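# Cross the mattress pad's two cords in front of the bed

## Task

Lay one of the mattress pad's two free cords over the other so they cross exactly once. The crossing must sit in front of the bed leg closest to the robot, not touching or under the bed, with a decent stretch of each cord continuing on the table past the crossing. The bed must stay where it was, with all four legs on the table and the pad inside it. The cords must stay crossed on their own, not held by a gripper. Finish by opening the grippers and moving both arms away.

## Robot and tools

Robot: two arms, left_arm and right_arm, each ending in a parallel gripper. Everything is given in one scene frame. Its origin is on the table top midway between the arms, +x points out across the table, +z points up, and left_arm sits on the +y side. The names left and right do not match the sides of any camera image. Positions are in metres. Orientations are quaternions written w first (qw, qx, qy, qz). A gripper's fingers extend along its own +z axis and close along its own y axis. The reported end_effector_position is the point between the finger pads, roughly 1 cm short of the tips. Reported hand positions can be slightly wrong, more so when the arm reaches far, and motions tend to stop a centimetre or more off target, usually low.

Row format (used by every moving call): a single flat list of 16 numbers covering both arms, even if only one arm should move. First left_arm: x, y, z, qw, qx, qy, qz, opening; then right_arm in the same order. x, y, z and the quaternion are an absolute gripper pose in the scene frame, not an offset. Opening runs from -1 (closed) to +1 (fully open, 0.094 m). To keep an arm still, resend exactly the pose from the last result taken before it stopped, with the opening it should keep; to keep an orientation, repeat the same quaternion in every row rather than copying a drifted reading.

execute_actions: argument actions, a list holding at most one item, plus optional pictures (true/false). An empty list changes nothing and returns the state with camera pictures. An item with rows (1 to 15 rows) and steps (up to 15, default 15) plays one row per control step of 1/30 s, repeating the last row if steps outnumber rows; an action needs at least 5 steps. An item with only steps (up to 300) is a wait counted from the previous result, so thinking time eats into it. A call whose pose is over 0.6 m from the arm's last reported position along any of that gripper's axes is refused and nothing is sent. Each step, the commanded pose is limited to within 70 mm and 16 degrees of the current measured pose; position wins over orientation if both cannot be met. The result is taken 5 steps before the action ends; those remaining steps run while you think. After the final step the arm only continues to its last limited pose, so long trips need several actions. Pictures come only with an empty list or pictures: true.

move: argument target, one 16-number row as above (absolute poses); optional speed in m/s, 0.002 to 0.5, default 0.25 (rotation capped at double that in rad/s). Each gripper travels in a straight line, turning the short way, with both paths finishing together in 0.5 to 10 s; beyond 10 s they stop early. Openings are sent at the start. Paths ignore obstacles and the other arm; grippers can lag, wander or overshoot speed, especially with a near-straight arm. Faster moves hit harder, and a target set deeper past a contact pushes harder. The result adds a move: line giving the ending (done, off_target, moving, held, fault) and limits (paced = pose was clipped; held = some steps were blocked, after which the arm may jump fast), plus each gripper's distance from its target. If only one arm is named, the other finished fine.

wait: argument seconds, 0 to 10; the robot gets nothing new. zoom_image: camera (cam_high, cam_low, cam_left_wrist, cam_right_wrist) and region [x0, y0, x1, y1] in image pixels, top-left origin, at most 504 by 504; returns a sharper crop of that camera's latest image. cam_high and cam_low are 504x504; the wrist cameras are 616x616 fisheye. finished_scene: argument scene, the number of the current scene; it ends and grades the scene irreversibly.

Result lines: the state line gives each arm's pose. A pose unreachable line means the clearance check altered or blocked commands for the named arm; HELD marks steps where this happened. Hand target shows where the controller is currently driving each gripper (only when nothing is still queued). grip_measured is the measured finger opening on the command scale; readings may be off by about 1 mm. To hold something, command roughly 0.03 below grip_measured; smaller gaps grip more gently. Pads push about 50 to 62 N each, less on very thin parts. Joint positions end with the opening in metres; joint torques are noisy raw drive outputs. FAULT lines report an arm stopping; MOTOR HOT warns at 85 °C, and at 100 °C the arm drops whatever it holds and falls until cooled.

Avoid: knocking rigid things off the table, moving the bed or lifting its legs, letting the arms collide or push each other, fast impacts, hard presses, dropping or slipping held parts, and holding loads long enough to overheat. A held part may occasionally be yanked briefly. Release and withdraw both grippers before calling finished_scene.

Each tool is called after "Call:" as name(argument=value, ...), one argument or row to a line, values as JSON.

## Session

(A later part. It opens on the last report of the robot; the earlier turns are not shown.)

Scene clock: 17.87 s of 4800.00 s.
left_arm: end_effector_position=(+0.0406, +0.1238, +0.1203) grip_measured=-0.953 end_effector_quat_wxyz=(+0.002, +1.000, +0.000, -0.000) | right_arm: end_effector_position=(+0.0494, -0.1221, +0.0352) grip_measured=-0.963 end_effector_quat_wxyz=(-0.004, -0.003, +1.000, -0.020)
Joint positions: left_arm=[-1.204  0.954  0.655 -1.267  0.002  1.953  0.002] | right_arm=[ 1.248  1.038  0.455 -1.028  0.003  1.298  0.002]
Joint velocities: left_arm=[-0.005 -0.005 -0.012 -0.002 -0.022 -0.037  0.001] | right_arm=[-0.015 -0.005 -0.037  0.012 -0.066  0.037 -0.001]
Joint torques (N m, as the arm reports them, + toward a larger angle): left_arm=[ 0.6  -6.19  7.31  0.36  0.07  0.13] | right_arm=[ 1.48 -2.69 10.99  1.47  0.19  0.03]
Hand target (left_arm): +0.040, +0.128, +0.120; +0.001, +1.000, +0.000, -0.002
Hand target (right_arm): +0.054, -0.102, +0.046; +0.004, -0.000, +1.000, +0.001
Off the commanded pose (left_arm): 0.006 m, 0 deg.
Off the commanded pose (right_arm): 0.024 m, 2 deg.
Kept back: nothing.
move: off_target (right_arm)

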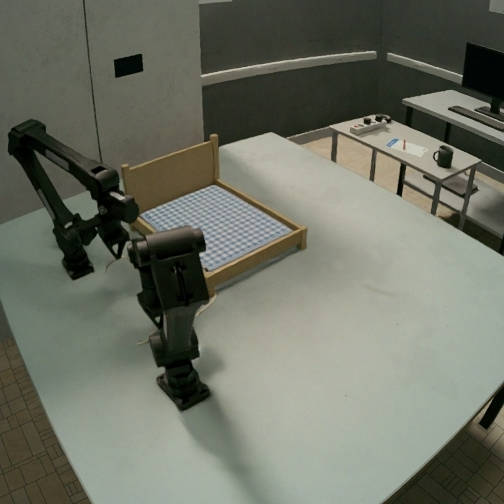

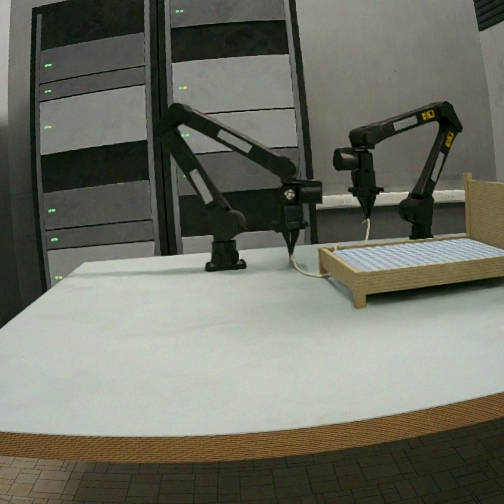

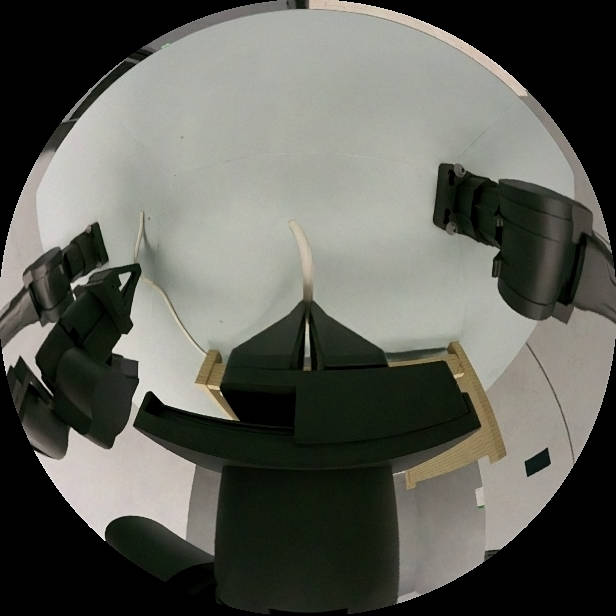

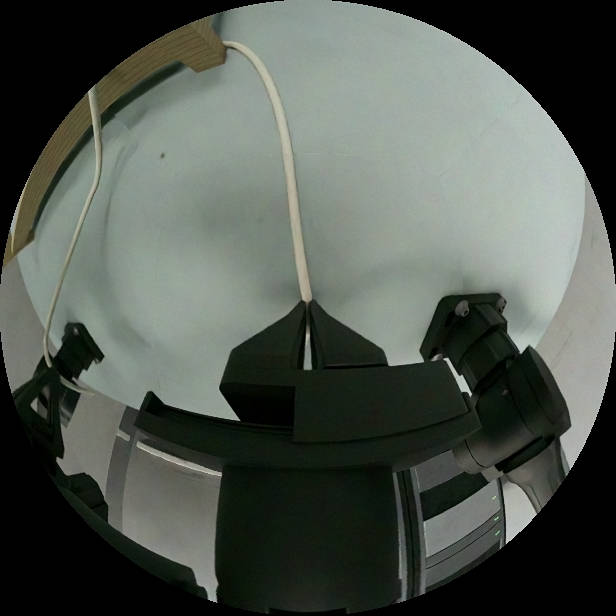

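Call:
move(
  target=[0.04,0.13,0.12,0,1,0,0,-1,0.05,-0.11,0.008,0,0,1,0,-1],
  speed=0.08,
)

Call:
execute_actions(
  actions=[
    {"rows":[[0.04,0.13,0.12,0,1,0,0,-1,0.05,-0.11,0.008,0,0,1,0,-0.5]],"steps":7},
  ],
)

Call:
move(
  target=[0.04,0.13,0.12,0,1,0,0,-1,0.08,-0.12,0.1,0,0,1,0,-0.5],
)

Call:
move(
  target=[0.06,0.07,0.12,0,0.924,0.383,0,-1,0.26,-0.32,0.14,0,0,1,0,-0.5],
  speed=0.3,
)

Call:
move(
  target=[0.1,-0.11,0.11,0,0.7071,0.7071,0,-1,0.2,-0.62,0.15,0,0,1,0,-0.5],
)

Scene clock: 19.03 s of 4800.00 s.
left_arm: end_effector_position=(+0.0404, +0.1243, +0.1210) grip_measured=-0.953 end_effector_quat_wxyz=(+0.003, +1.000, +0.000, -0.000) | right_arm: end_effector_position=(+0.0510, -0.1154, +0.0096) grip_measured=-0.963 end_effector_quat_wxyz=(+0.000, -0.001, +1.000, -0.006)
Joint positions: left_arm=[-1.204  0.951  0.655 -1.27   0.002  1.953  0.002] | right_arm=[ 1.249  1.105  0.412 -0.888  0.003  1.304  0.002]
Joint velocities: left_arm=[ 0.015 -0.015  0.007 -0.007  0.022 -0.051 -0.   ] | right_arm=[-0.005 -0.005 -0.007 -0.007 -0.007 -0.007  0.001]
Joint torques (N m, as the arm reports them, + toward a larger angle): left_arm=[ 0.48 -6.12  7.04  0.36 -0.05  0.11] | right_arm=[ 1.54 -2.93  7.73  1.54 -0.06  0.05]
Hand target (left_arm): +0.040, +0.130, +0.120; +0.000, +1.000, +0.000, -0.000
Hand target (right_arm): +0.050, -0.111, +0.008; +0.000, +0.000, +1.000, -0.000
Off the commanded pose (left_arm): 0.006 m, 0 deg.
Off the commanded pose (right_arm): 0.006 m, 1 deg.
Kept back: nothing.
move: done

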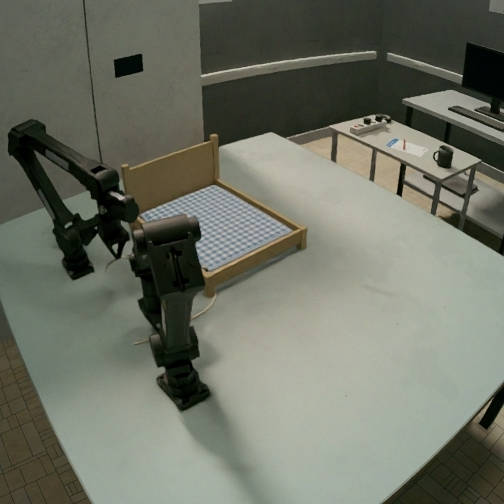

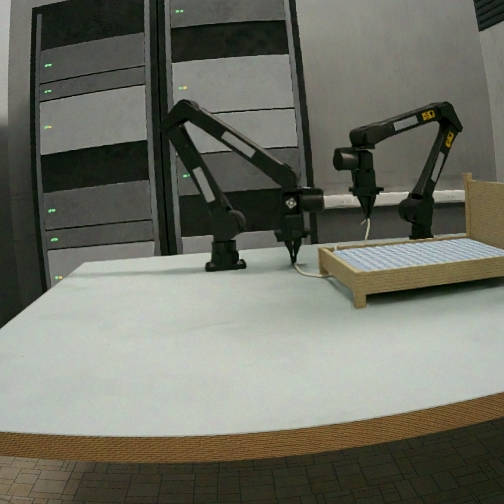

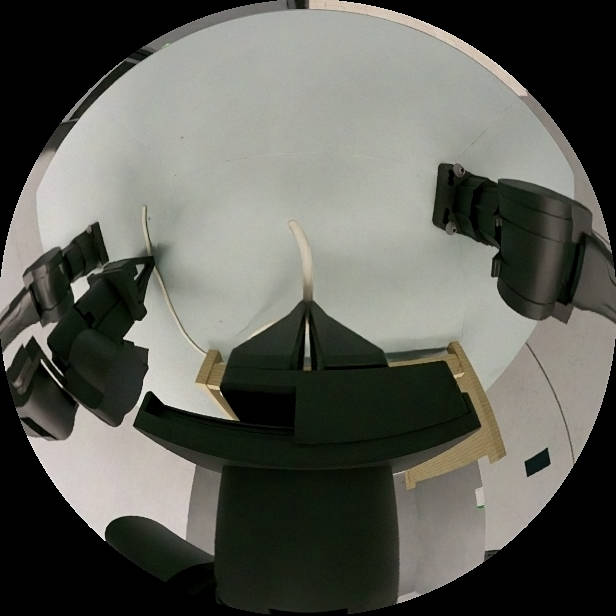

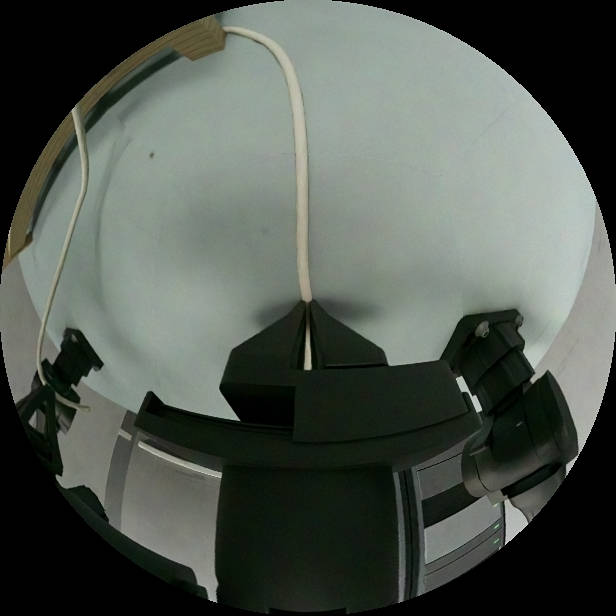

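Scene clock: 19.10 s of 4800.00 s.
left_arm: end_effector_position=(+0.0404, +0.1243, +0.1210) grip_measured=-0.953 end_effector_quat_wxyz=(+0.003, +1.000, +0.000, -0.000) | right_arm: end_effector_position=(+0.0510, -0.1151, +0.0096) grip_measured=-0.563 end_effector_quat_wxyz=(+0.000, -0.001, +1.000, -0.005)
Joint positions: left_arm=[-1.204  0.951  0.655 -1.27   0.002  1.953  0.002] | right_arm=[ 1.249  1.105  0.412 -0.887  0.003  1.304  0.021]
Joint velocities: left_arm=[-0.005 -0.015  0.007 -0.007 -0.007  0.007  0.   ] | right_arm=[-0.005 -0.005  0.012  0.017 -0.022 -0.066  0.122]
Joint torques (N m, as the arm reports them, + toward a larger angle): left_arm=[ 0.49 -6.15  7.06  0.35 -0.05  0.11] | right_arm=[ 1.59 -3.1   7.81  1.52 -0.07  0.  ]
Steps of this call (steps 1 to 2: the first 2 steps of this action). Readings (end_effector_position):
1: left_arm (+0.0404, +0.1243, +0.1210) | right_arm (+0.0511, -0.1153, +0.0096)
2: the state above

Scene clock: 20.30 s of 4800.00 s.
left_arm: end_effector_position=(+0.0404, +0.1243, +0.1210) grip_measured=-0.953 end_effector_quat_wxyz=(+0.003, +1.000, +0.000, -0.000) | right_arm: end_effector_position=(+0.0757, -0.1271, +0.0863) grip_measured=-0.502 end_effector_quat_wxyz=(-0.003, +0.004, +1.000, -0.010)
Joint positions: left_arm=[-1.204  0.951  0.655 -1.27   0.002  1.953  0.002] | right_arm=[ 1.115  0.936  0.551 -1.206  0.003  1.179  0.023]
Joint velocities: left_arm=[-0.005 -0.005  0.002 -0.007 -0.022 -0.022  0.   ] | right_arm=[-0.005 -0.005 -0.012  0.007  0.066  0.007 -0.   ]
Joint torques (N m, as the arm reports them, + toward a larger angle): left_arm=[ 0.46 -6.14  7.05  0.37 -0.05  0.12] | right_arm=[ 0.49 -3.42 11.28  0.02 -0.09 -0.18]
Hand target (left_arm): +0.040, +0.130, +0.120; +0.000, +1.000, +0.000, -0.000
Hand target (right_arm): +0.080, -0.119, +0.099; -0.000, +0.000, +1.000, -0.000
Off your previous action's commanded pose (left_arm): 0.006 m, 0 deg at its last step (step 5 of this call).
Off your previous action's commanded pose (right_arm): 0.005 m, 1 deg at its last step (step 5 of this call).
Off the commanded pose (left_arm): 0.006 m, 0 deg.
Off the commanded pose (right_arm): 0.016 m, 1 deg.
Kept back: nothing.
move: off_target (right_arm)

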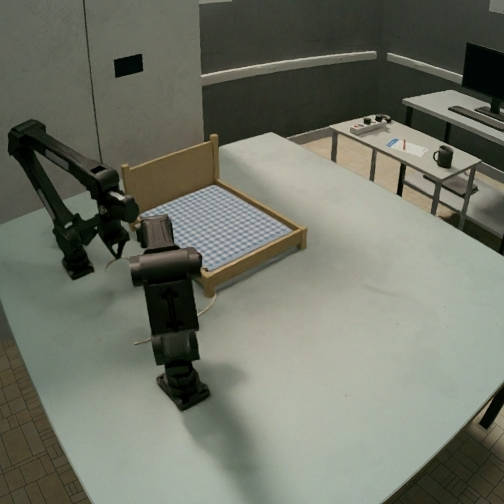

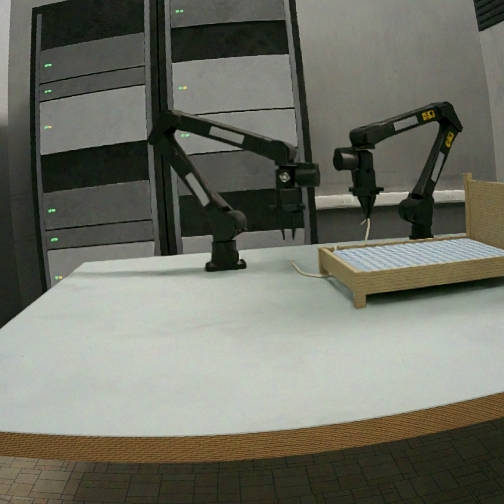

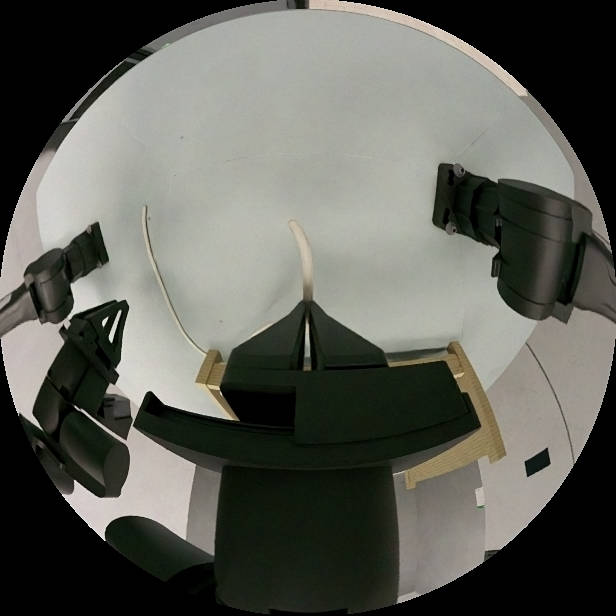

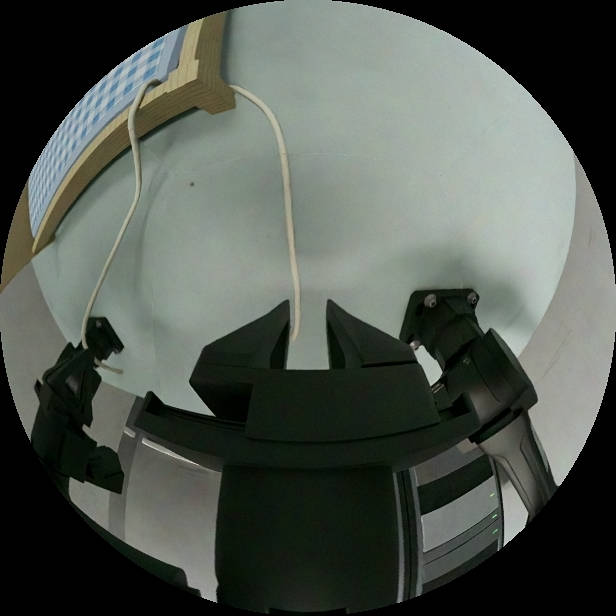

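Scene clock: 22.23 s of 4800.00 s.
left_arm: end_effector_position=(+0.0521, +0.0927, +0.1048) grip_measured=-0.953 end_effector_quat_wxyz=(-0.023, +0.924, +0.382, -0.001) | right_arm: end_effector_position=(+0.2384, -0.3185, +0.1253) grip_measured=-0.502 end_effector_quat_wxyz=(-0.024, +0.006, +1.000, -0.002)
Joint positions: left_arm=[-1.207  1.12   0.714 -1.212  0.004  1.166  0.002] | right_arm=[-0.081  1.048  0.724 -1.295  0.004 -0.01   0.023]
Joint velocities: left_arm=[-0.015 -0.005  0.012  0.002 -0.022  0.007  0.   ] | right_arm=[ 0.005 -0.005  0.002  0.007  0.051 -0.022 -0.001]
Joint torques (N m, as the arm reports them, + toward a larger angle): left_arm=[-1.06 -6.24 10.79  0.91 -0.09 -0.03] | right_arm=[ 0.87 -4.13 12.37  0.66 -0.17 -0.17]
Hand target (left_arm): +0.059, +0.071, +0.120; +0.000, +0.924, +0.383, -0.000
Hand target (right_arm): +0.254, -0.318, +0.140; -0.006, +0.000, +1.000, +0.000
Off the commanded pose (left_arm): 0.028 m, 3 deg.
Off the commanded pose (right_arm): 0.026 m, 3 deg.
Kept back: nothing.
move: off_target (left_arm, right_arm)

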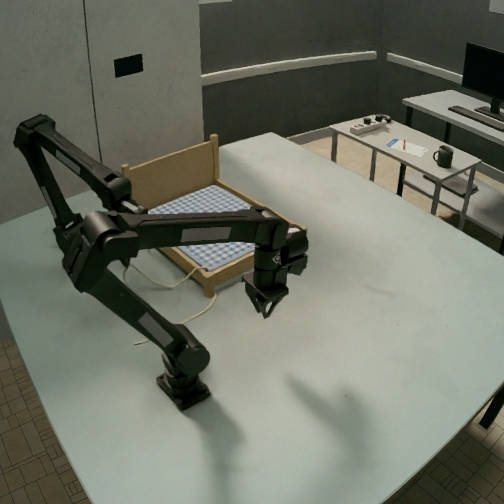

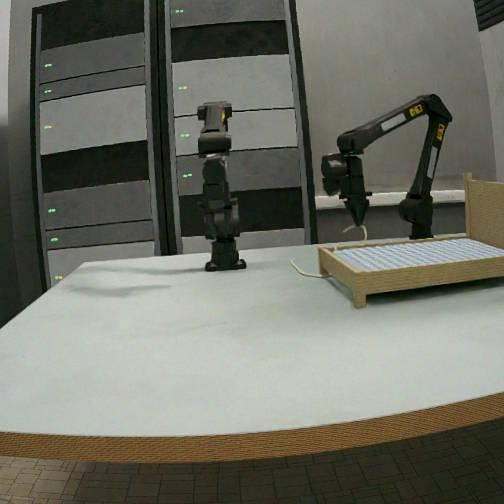

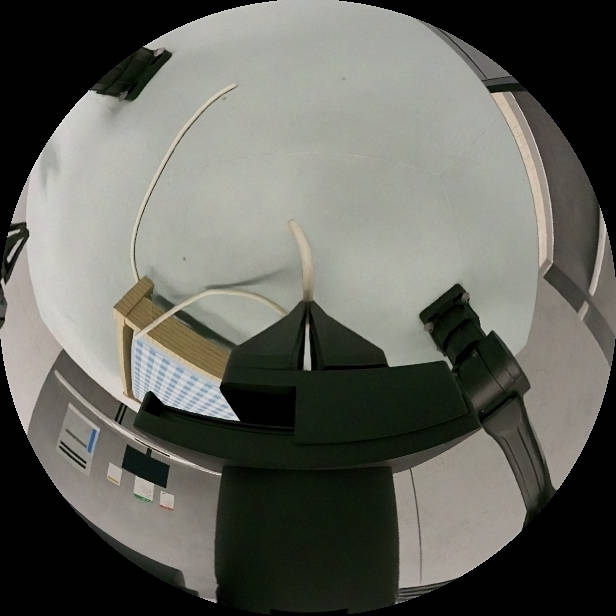

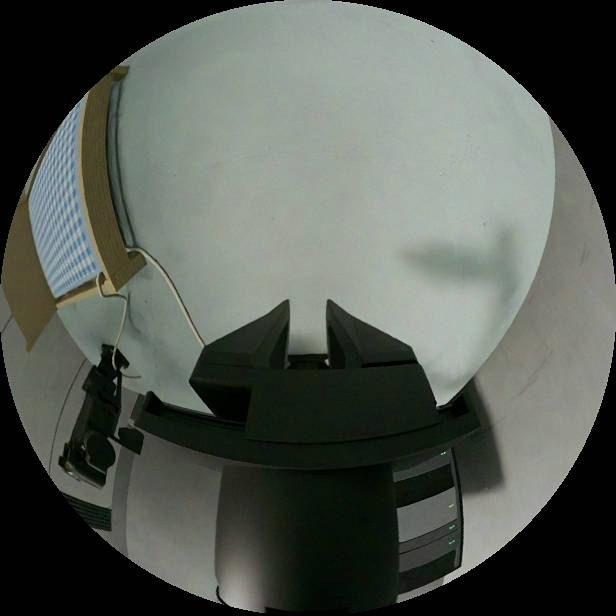

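Scene clock: 24.40 s of 4800.00 s.
left_arm: end_effector_position=(+0.0945, -0.0919, +0.0984) grip_measured=-0.953 end_effector_quat_wxyz=(-0.011, +0.708, +0.706, +0.004) | right_arm: end_effector_position=(+0.1858, -0.5990, +0.1377) grip_measured=-0.502 end_effector_quat_wxyz=(-0.017, +0.007, +1.000, +0.023)
Joint positions: left_arm=[-1.273  1.612  1.174 -1.156  0.002  0.317  0.002] | right_arm=[-1.043  1.335  0.984 -1.277  0.003 -0.971  0.023]
Joint velocities: left_arm=[-0.024  0.015 -0.002 -0.002  0.037  0.022  0.   ] | right_arm=[-0.005  0.005 -0.022 -0.012  0.022  0.037 -0.   ]
Joint torques (N m, as the arm reports them, + toward a larger angle): left_arm=[ -0.94 -14.71  10.49   0.46  -0.15  -0.06] | right_arm=[ 0.96 -7.69 12.2   1.24 -0.23 -0.21]
Hand target (left_arm): +0.097, -0.110, +0.107; +0.000, +0.707, +0.707, +0.001
Hand target (right_arm): +0.198, -0.615, +0.151; -0.002, +0.000, +1.000, +0.004
Off the commanded pose (left_arm): 0.022 m, 1 deg.
Off the commanded pose (right_arm): 0.028 m, 3 deg.
Kept back: nothing.
move: off_target (left_arm, right_arm)

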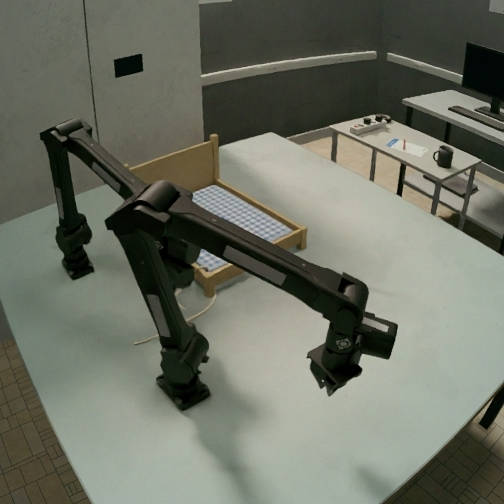

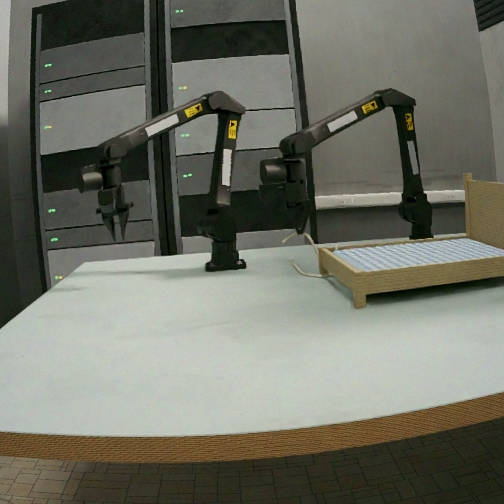

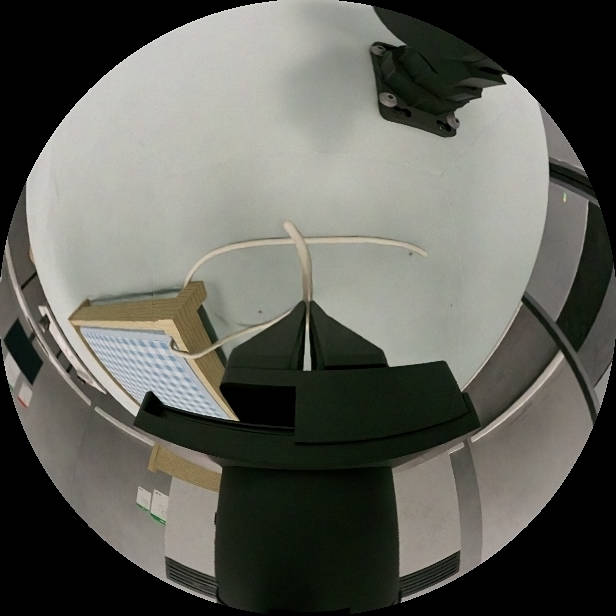

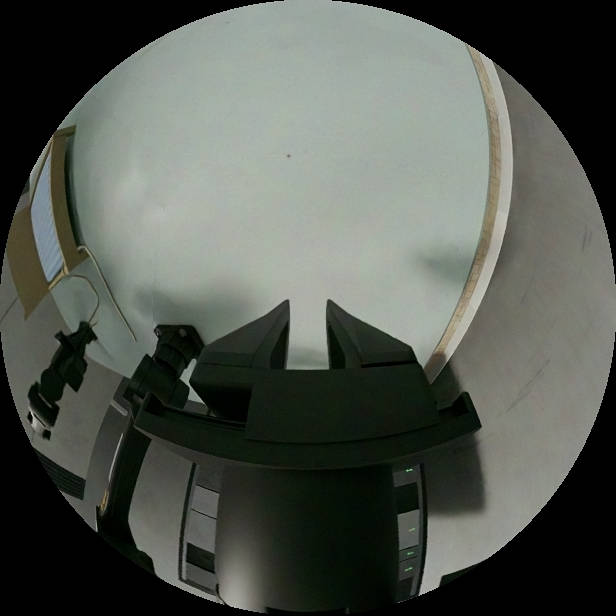

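Call:
move(
  target=[0.135,-0.22,0.06,0,0.7071,0.7071,0,-1,0.186,-0.6,0.138,0,0,1,0,-0.5],
  speed=0.15,
)

Call:
move(
  target=[0.135,-0.21,0.008,0,0.7071,0.7071,0,-1,0.186,-0.6,0.138,0,0,1,0,-0.5],
  speed=0.08,
)

Scene clock: 25.97 s of 4800.00 s.
left_arm: end_effector_position=(+0.1305, -0.2026, +0.0516) grip_measured=-0.953 end_effector_quat_wxyz=(-0.010, +0.707, +0.707, +0.004) | right_arm: end_effector_position=(+0.1836, -0.5957, +0.1318) grip_measured=-0.502 end_effector_quat_wxyz=(-0.011, +0.004, +1.000, +0.015)
Joint positions: left_arm=[-1.273  1.939  1.5   -1.154  0.002  0.314  0.002] | right_arm=[-1.043  1.317  0.951 -1.242  0.003 -0.977  0.023]
Joint velocities: left_arm=[ 0.005 -0.005 -0.007 -0.017 -0.007  0.007 -0.   ] | right_arm=[-0.015 -0.015 -0.027 -0.012 -0.11  -0.007 -0.   ]
Joint torques (N m, as the arm reports them, + toward a larger angle): left_arm=[ -0.68 -22.05  10.58   0.41  -0.1   -0.01] | right_arm=[ 0.7  -9.13  9.06  1.54 -0.17 -0.15]
Hand target (left_arm): +0.133, -0.220, +0.058; +0.000, +0.707, +0.707, -0.000
Hand target (right_arm): +0.186, -0.600, +0.138; -0.000, +0.000, +1.000, -0.000
Off the commanded pose (left_arm): 0.020 m, 1 deg.
Off the commanded pose (right_arm): 0.008 m, 2 deg.
Kept back: nothing.
move: off_target (left_arm)

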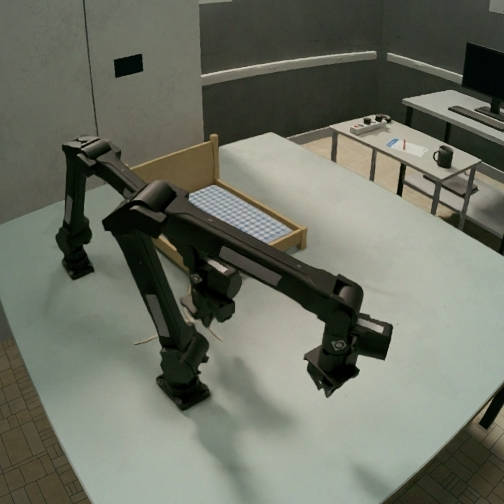

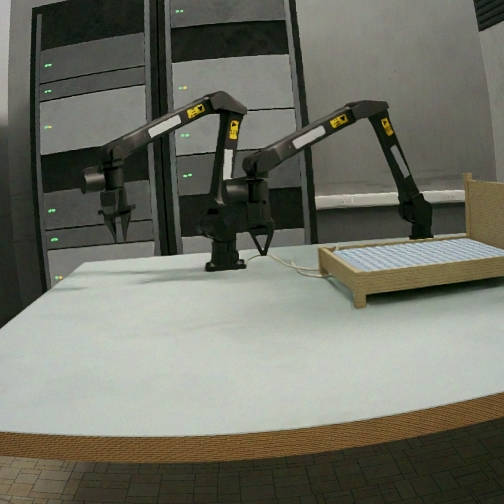

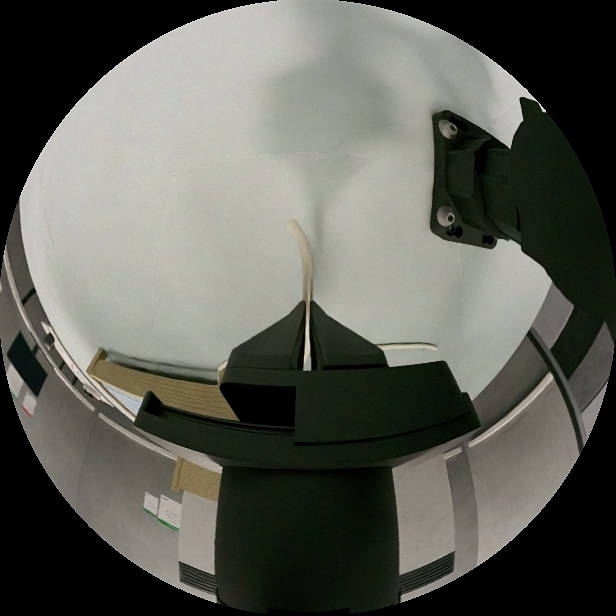

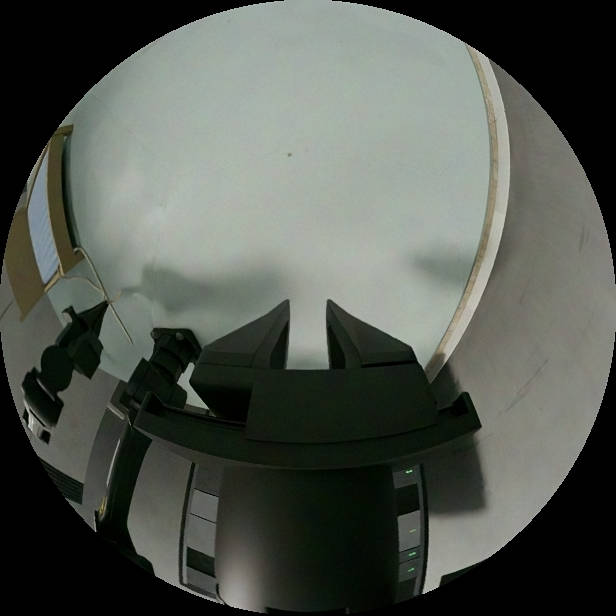

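Scene clock: 26.97 s of 4800.00 s.
left_arm: end_effector_position=(+0.1331, -0.2107, +0.0222) grip_measured=-0.953 end_effector_quat_wxyz=(+0.007, +0.707, +0.707, -0.005) | right_arm: end_effector_position=(+0.1836, -0.5957, +0.1318) grip_measured=-0.502 end_effector_quat_wxyz=(-0.011, +0.004, +1.000, +0.015)
Joint positions: left_arm=[-1.273  1.972  1.467 -1.05   0.002  0.314  0.002] | right_arm=[-1.043  1.317  0.951 -1.242  0.003 -0.977  0.023]
Joint velocities: left_arm=[-0.005  0.005 -0.007 -0.007 -0.051 -0.037  0.   ] | right_arm=[-0.005  0.005 -0.012 -0.012 -0.066  0.022 -0.002]
Joint torques (N m, as the arm reports them, + toward a larger angle): left_arm=[  0.11 -21.33   6.92   1.19  -0.1    0.07] | right_arm=[ 0.71 -9.29  9.07  1.52 -0.18 -0.17]
Hand target (left_arm): +0.134, -0.209, +0.008; -0.000, +0.707, +0.707, -0.000
Hand target (right_arm): +0.186, -0.600, +0.138; -0.000, +0.000, +1.000, -0.000
Off the commanded pose (left_arm): 0.014 m, 1 deg.
Off the commanded pose (right_arm): 0.008 m, 2 deg.
Kept back: nothing.
move: off_target (left_arm)

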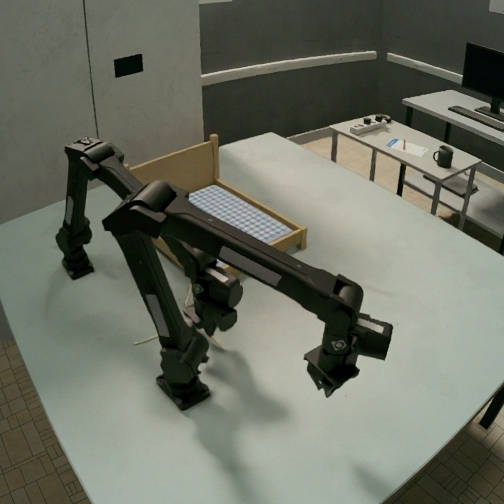

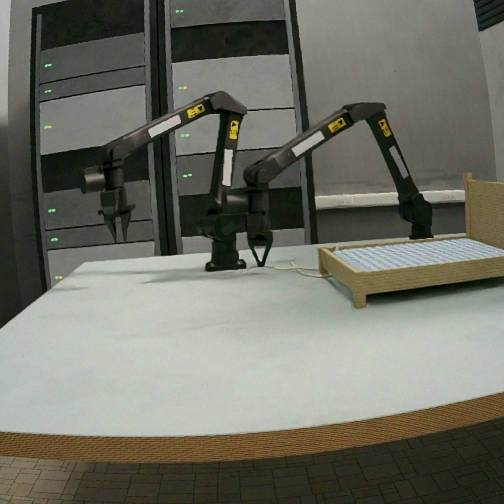

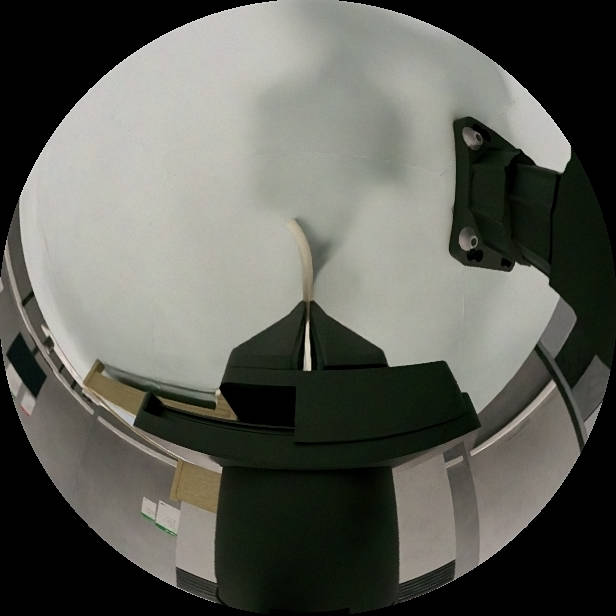

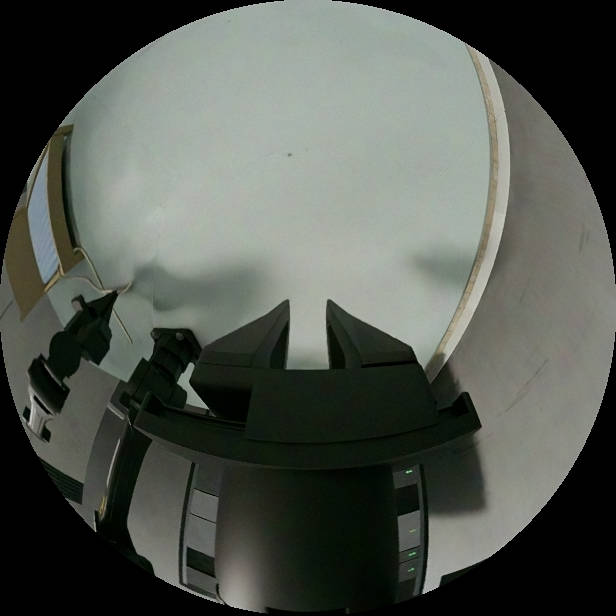

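Call:
move(
  target=[0.135,-0.2,-0.002,0,0.7071,0.7071,0,-1,0.186,-0.6,0.138,0,0,1,0,-0.5],
  speed=0.05,
)

Call:
execute_actions(
  actions=[
    {"rows":[[0.135,-0.2,-0.002,0,0.7071,0.7071,0,-0.5,0.186,-0.6,0.138,0,0,1,0,-0.5]],"steps":7},
  ],
)

Call:
move(
  target=[0.12,-0.09,0.2,0,0.7071,0.7071,0,-0.5,0.186,-0.6,0.138,0,0,1,0,-0.5],
)

Call:
move(
  target=[0.05,0.08,0.22,0,0.7071,0.7071,0,-0.5,0.186,-0.6,0.138,0,0,1,0,-0.5],
)

Scene clock: 28.10 s of 4800.00 s.
left_arm: end_effector_position=(+0.1305, -0.2027, +0.0094) grip_measured=-0.953 end_effector_quat_wxyz=(+0.005, +0.707, +0.707, -0.004) | right_arm: end_effector_position=(+0.1836, -0.5957, +0.1318) grip_measured=-0.502 end_effector_quat_wxyz=(-0.011, +0.004, +1.000, +0.015)
Joint positions: left_arm=[-1.273  1.972  1.429 -1.016  0.002  0.315  0.002] | right_arm=[-1.043  1.317  0.951 -1.242  0.003 -0.978  0.023]
Joint velocities: left_arm=[ 0.015 -0.015 -0.022  0.012  0.022  0.051 -0.   ] | right_arm=[ 0.005 -0.005 -0.002  0.002 -0.022 -0.051  0.   ]
Joint torques (N m, as the arm reports them, + toward a larger angle): left_arm=[  0.64 -21.7    6.75   1.38  -0.1    0.12] | right_arm=[ 0.63 -9.31  9.07  1.52 -0.18 -0.17]
Hand target (left_arm): +0.135, -0.199, -0.001; -0.000, +0.707, +0.707, -0.000
Hand target (right_arm): +0.186, -0.600, +0.138; -0.000, +0.000, +1.000, -0.000
Off the commanded pose (left_arm): 0.013 m, 1 deg.
Off the commanded pose (right_arm): 0.008 m, 2 deg.
Kept back: nothing.
move: off_target (left_arm)

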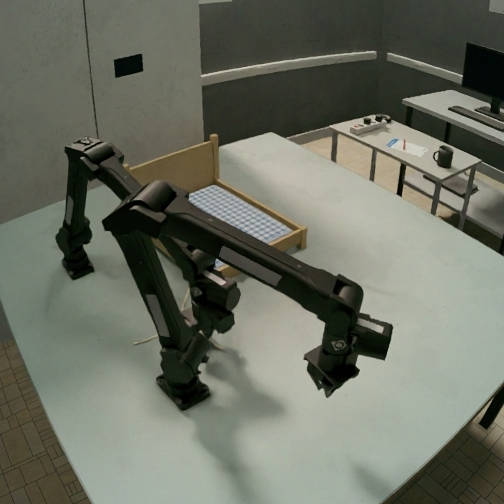

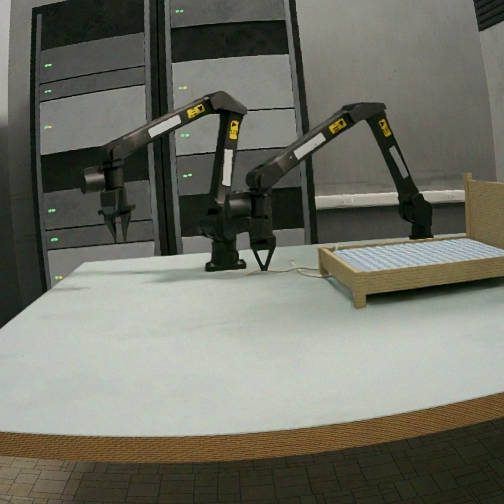

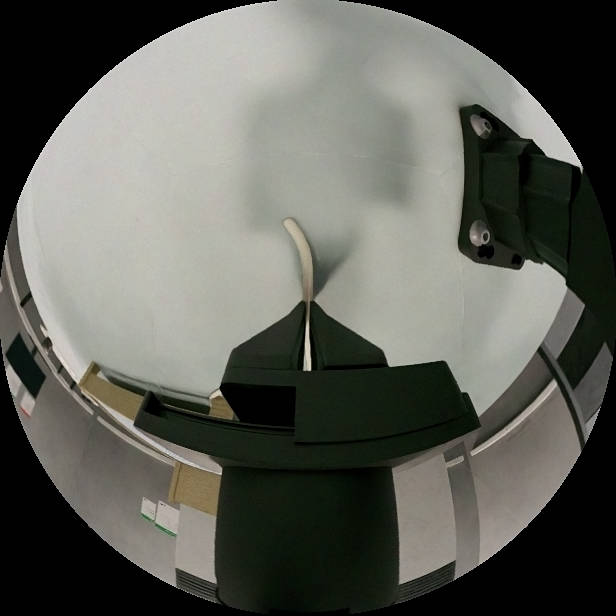

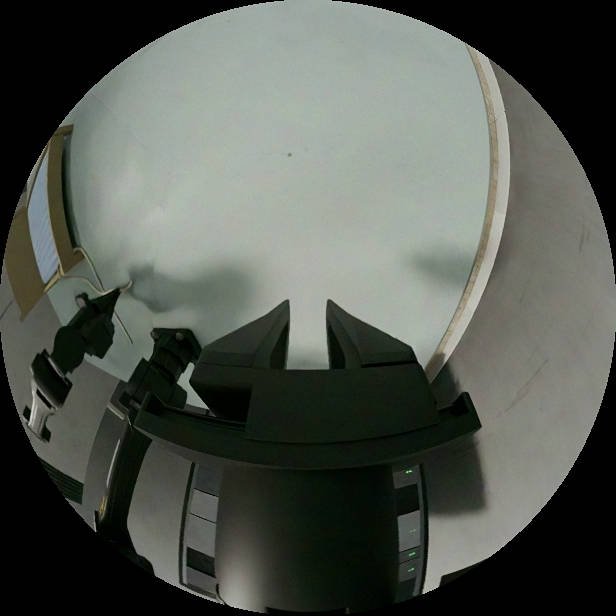

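Scene clock: 28.17 s of 4800.00 s.
left_arm: end_effector_position=(+0.1305, -0.2028, +0.0094) grip_measured=-0.560 end_effector_quat_wxyz=(+0.005, +0.707, +0.707, -0.004) | right_arm: end_effector_position=(+0.1836, -0.5957, +0.1318) grip_measured=-0.502 end_effector_quat_wxyz=(-0.011, +0.004, +1.000, +0.015)
Joint positions: left_arm=[-1.273  1.972  1.429 -1.016  0.002  0.315  0.021] | right_arm=[-1.043  1.317  0.951 -1.242  0.003 -0.978  0.023]
Joint velocities: left_arm=[-0.005  0.005  0.012 -0.002 -0.007 -0.051  0.116] | right_arm=[ 0.005 -0.005  0.002 -0.002 -0.037 -0.037 -0.   ]
Joint torques (N m, as the arm reports them, + toward a larger angle): left_arm=[  0.84 -21.4    6.78   1.15  -0.1    0.12] | right_arm=[ 0.66 -9.28  9.06  1.51 -0.18 -0.16]
Steps of this call (steps 1 to 2: the first 2 steps of this action). Readings (end_effector_position):
1: left_arm (+0.1305, -0.2028, +0.0094) | right_arm (+0.1836, -0.5957, +0.1318)
2: the state above

Scene clock: 29.77 s of 4800.00 s.
left_arm: end_effector_position=(+0.1196, -0.0936, +0.1967) grip_measured=-0.501 end_effector_quat_wxyz=(-0.001, +0.706, +0.708, -0.001) | right_arm: end_effector_position=(+0.1836, -0.5957, +0.1318) grip_measured=-0.502 end_effector_quat_wxyz=(-0.011, +0.004, +1.000, +0.015)
Joint positions: left_arm=[-1.222  1.546  1.366 -1.393  0.002  0.362  0.023] | right_arm=[-1.043  1.317  0.951 -1.242  0.003 -0.978  0.023]
Joint velocities: left_arm=[ 0.005  0.005 -0.002 -0.002 -0.007  0.022 -0.001] | right_arm=[ 0.015 -0.005  0.002 -0.002 -0.022  0.037  0.001]
Joint torques (N m, as the arm reports them, + toward a larger angle): left_arm=[  0.9  -17.37   8.6    0.48  -0.05   0.11] | right_arm=[ 0.72 -9.31  9.07  1.53 -0.18 -0.16]
Hand target (left_arm): +0.123, -0.094, +0.201; -0.000, +0.707, +0.707, -0.001
Hand target (right_arm): +0.186, -0.600, +0.138; -0.000, +0.000, +1.000, -0.000
Off your previous action's commanded pose (left_arm): 0.013 m, 1 deg at its last step (step 5 of this call).
Off your previous action's commanded pose (right_arm): 0.008 m, 2 deg at its last step (step 5 of this call).
Off the commanded pose (left_arm): 0.005 m, 0 deg.
Off the commanded pose (right_arm): 0.008 m, 2 deg.
Kept back: nothing.
move: done

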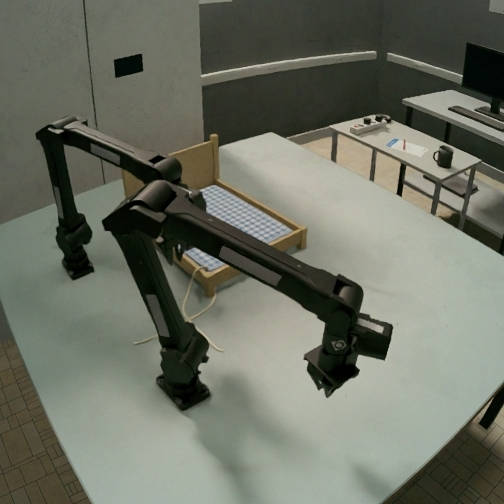

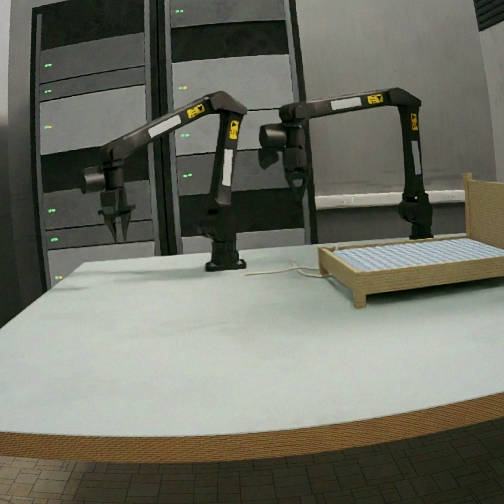

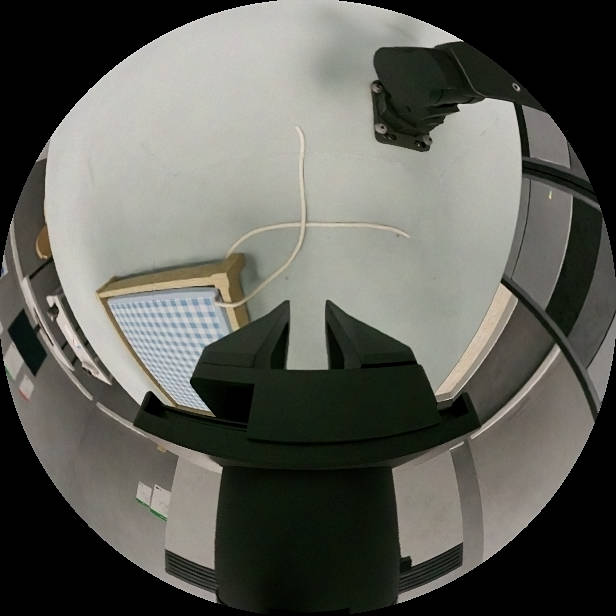

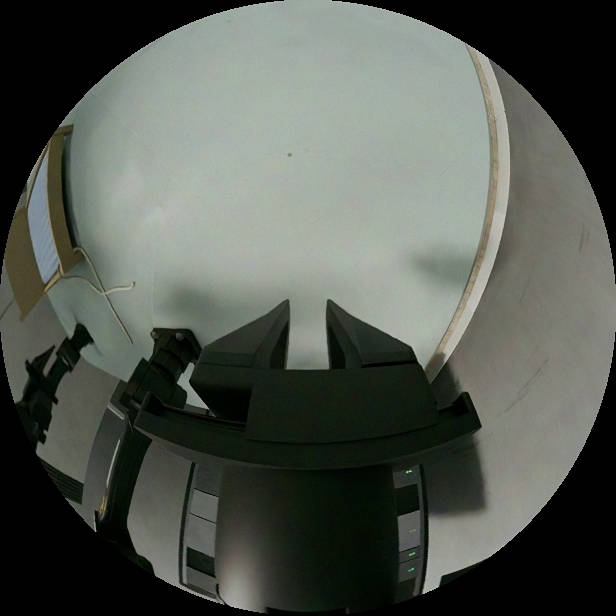

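Scene clock: 30.93 s of 4800.00 s.
left_arm: end_effector_position=(+0.0538, +0.0785, +0.2259) grip_measured=-0.501 end_effector_quat_wxyz=(+0.007, +0.706, +0.708, -0.004) | right_arm: end_effector_position=(+0.1836, -0.5957, +0.1318) grip_measured=-0.502 end_effector_quat_wxyz=(-0.011, +0.004, +1.000, +0.015)
Joint positions: left_arm=[-1.222  1.032  0.983 -1.505  0.002  0.362  0.023] | right_arm=[-1.043  1.317  0.951 -1.242  0.003 -0.978  0.023]
Joint velocities: left_arm=[-0.015 -0.005 -0.017 -0.017  0.037 -0.051 -0.   ] | right_arm=[-0.005  0.005  0.007  0.007  0.037 -0.022 -0.001]
Joint torques (N m, as the arm reports them, + toward a larger angle): left_arm=[-0.33 -6.65  7.71  0.53 -0.11  0.06] | right_arm=[ 0.68 -9.3   9.07  1.53 -0.18 -0.17]
Hand target (left_arm): +0.053, +0.080, +0.223; +0.000, +0.707, +0.707, -0.000
Hand target (right_arm): +0.186, -0.600, +0.138; -0.000, +0.000, +1.000, -0.000
Off the commanded pose (left_arm): 0.007 m, 1 deg.
Off the commanded pose (right_arm): 0.008 m, 2 deg.
Kept back: nothing.
move: done

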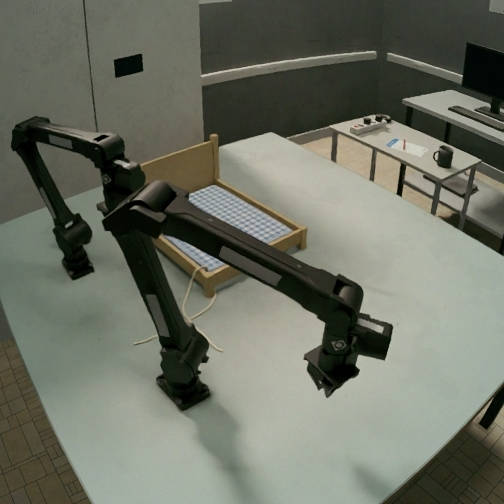

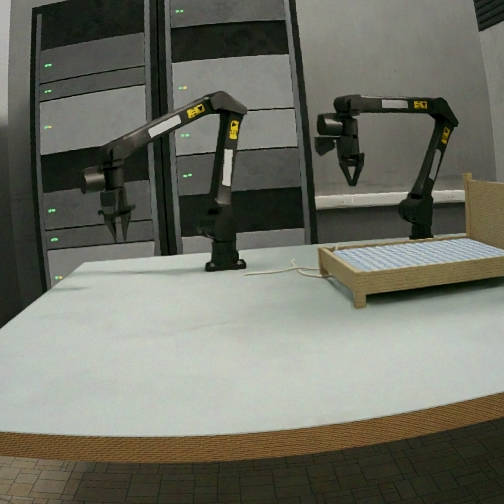

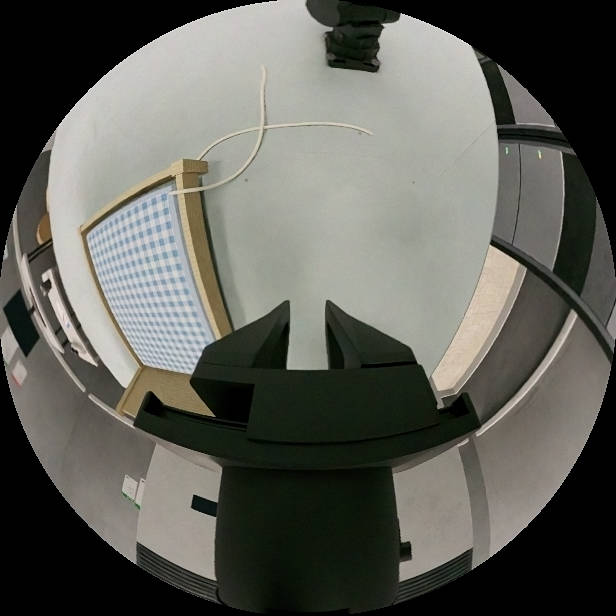

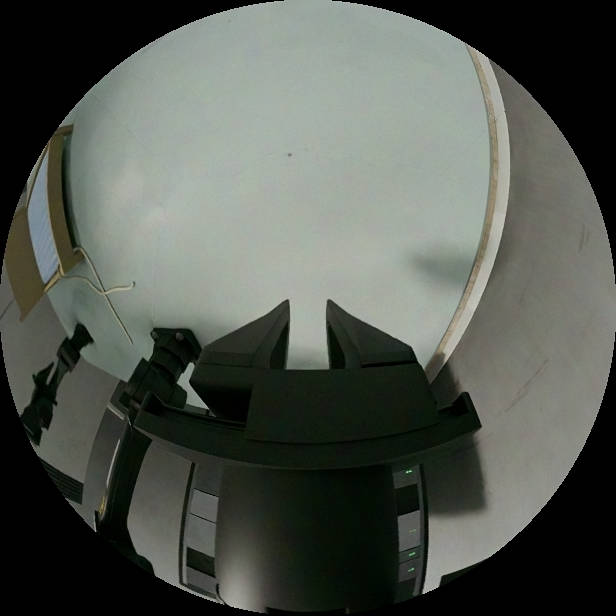

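Call:
finished_scene(
  scene=1,
)

The scene is finished: the task was done.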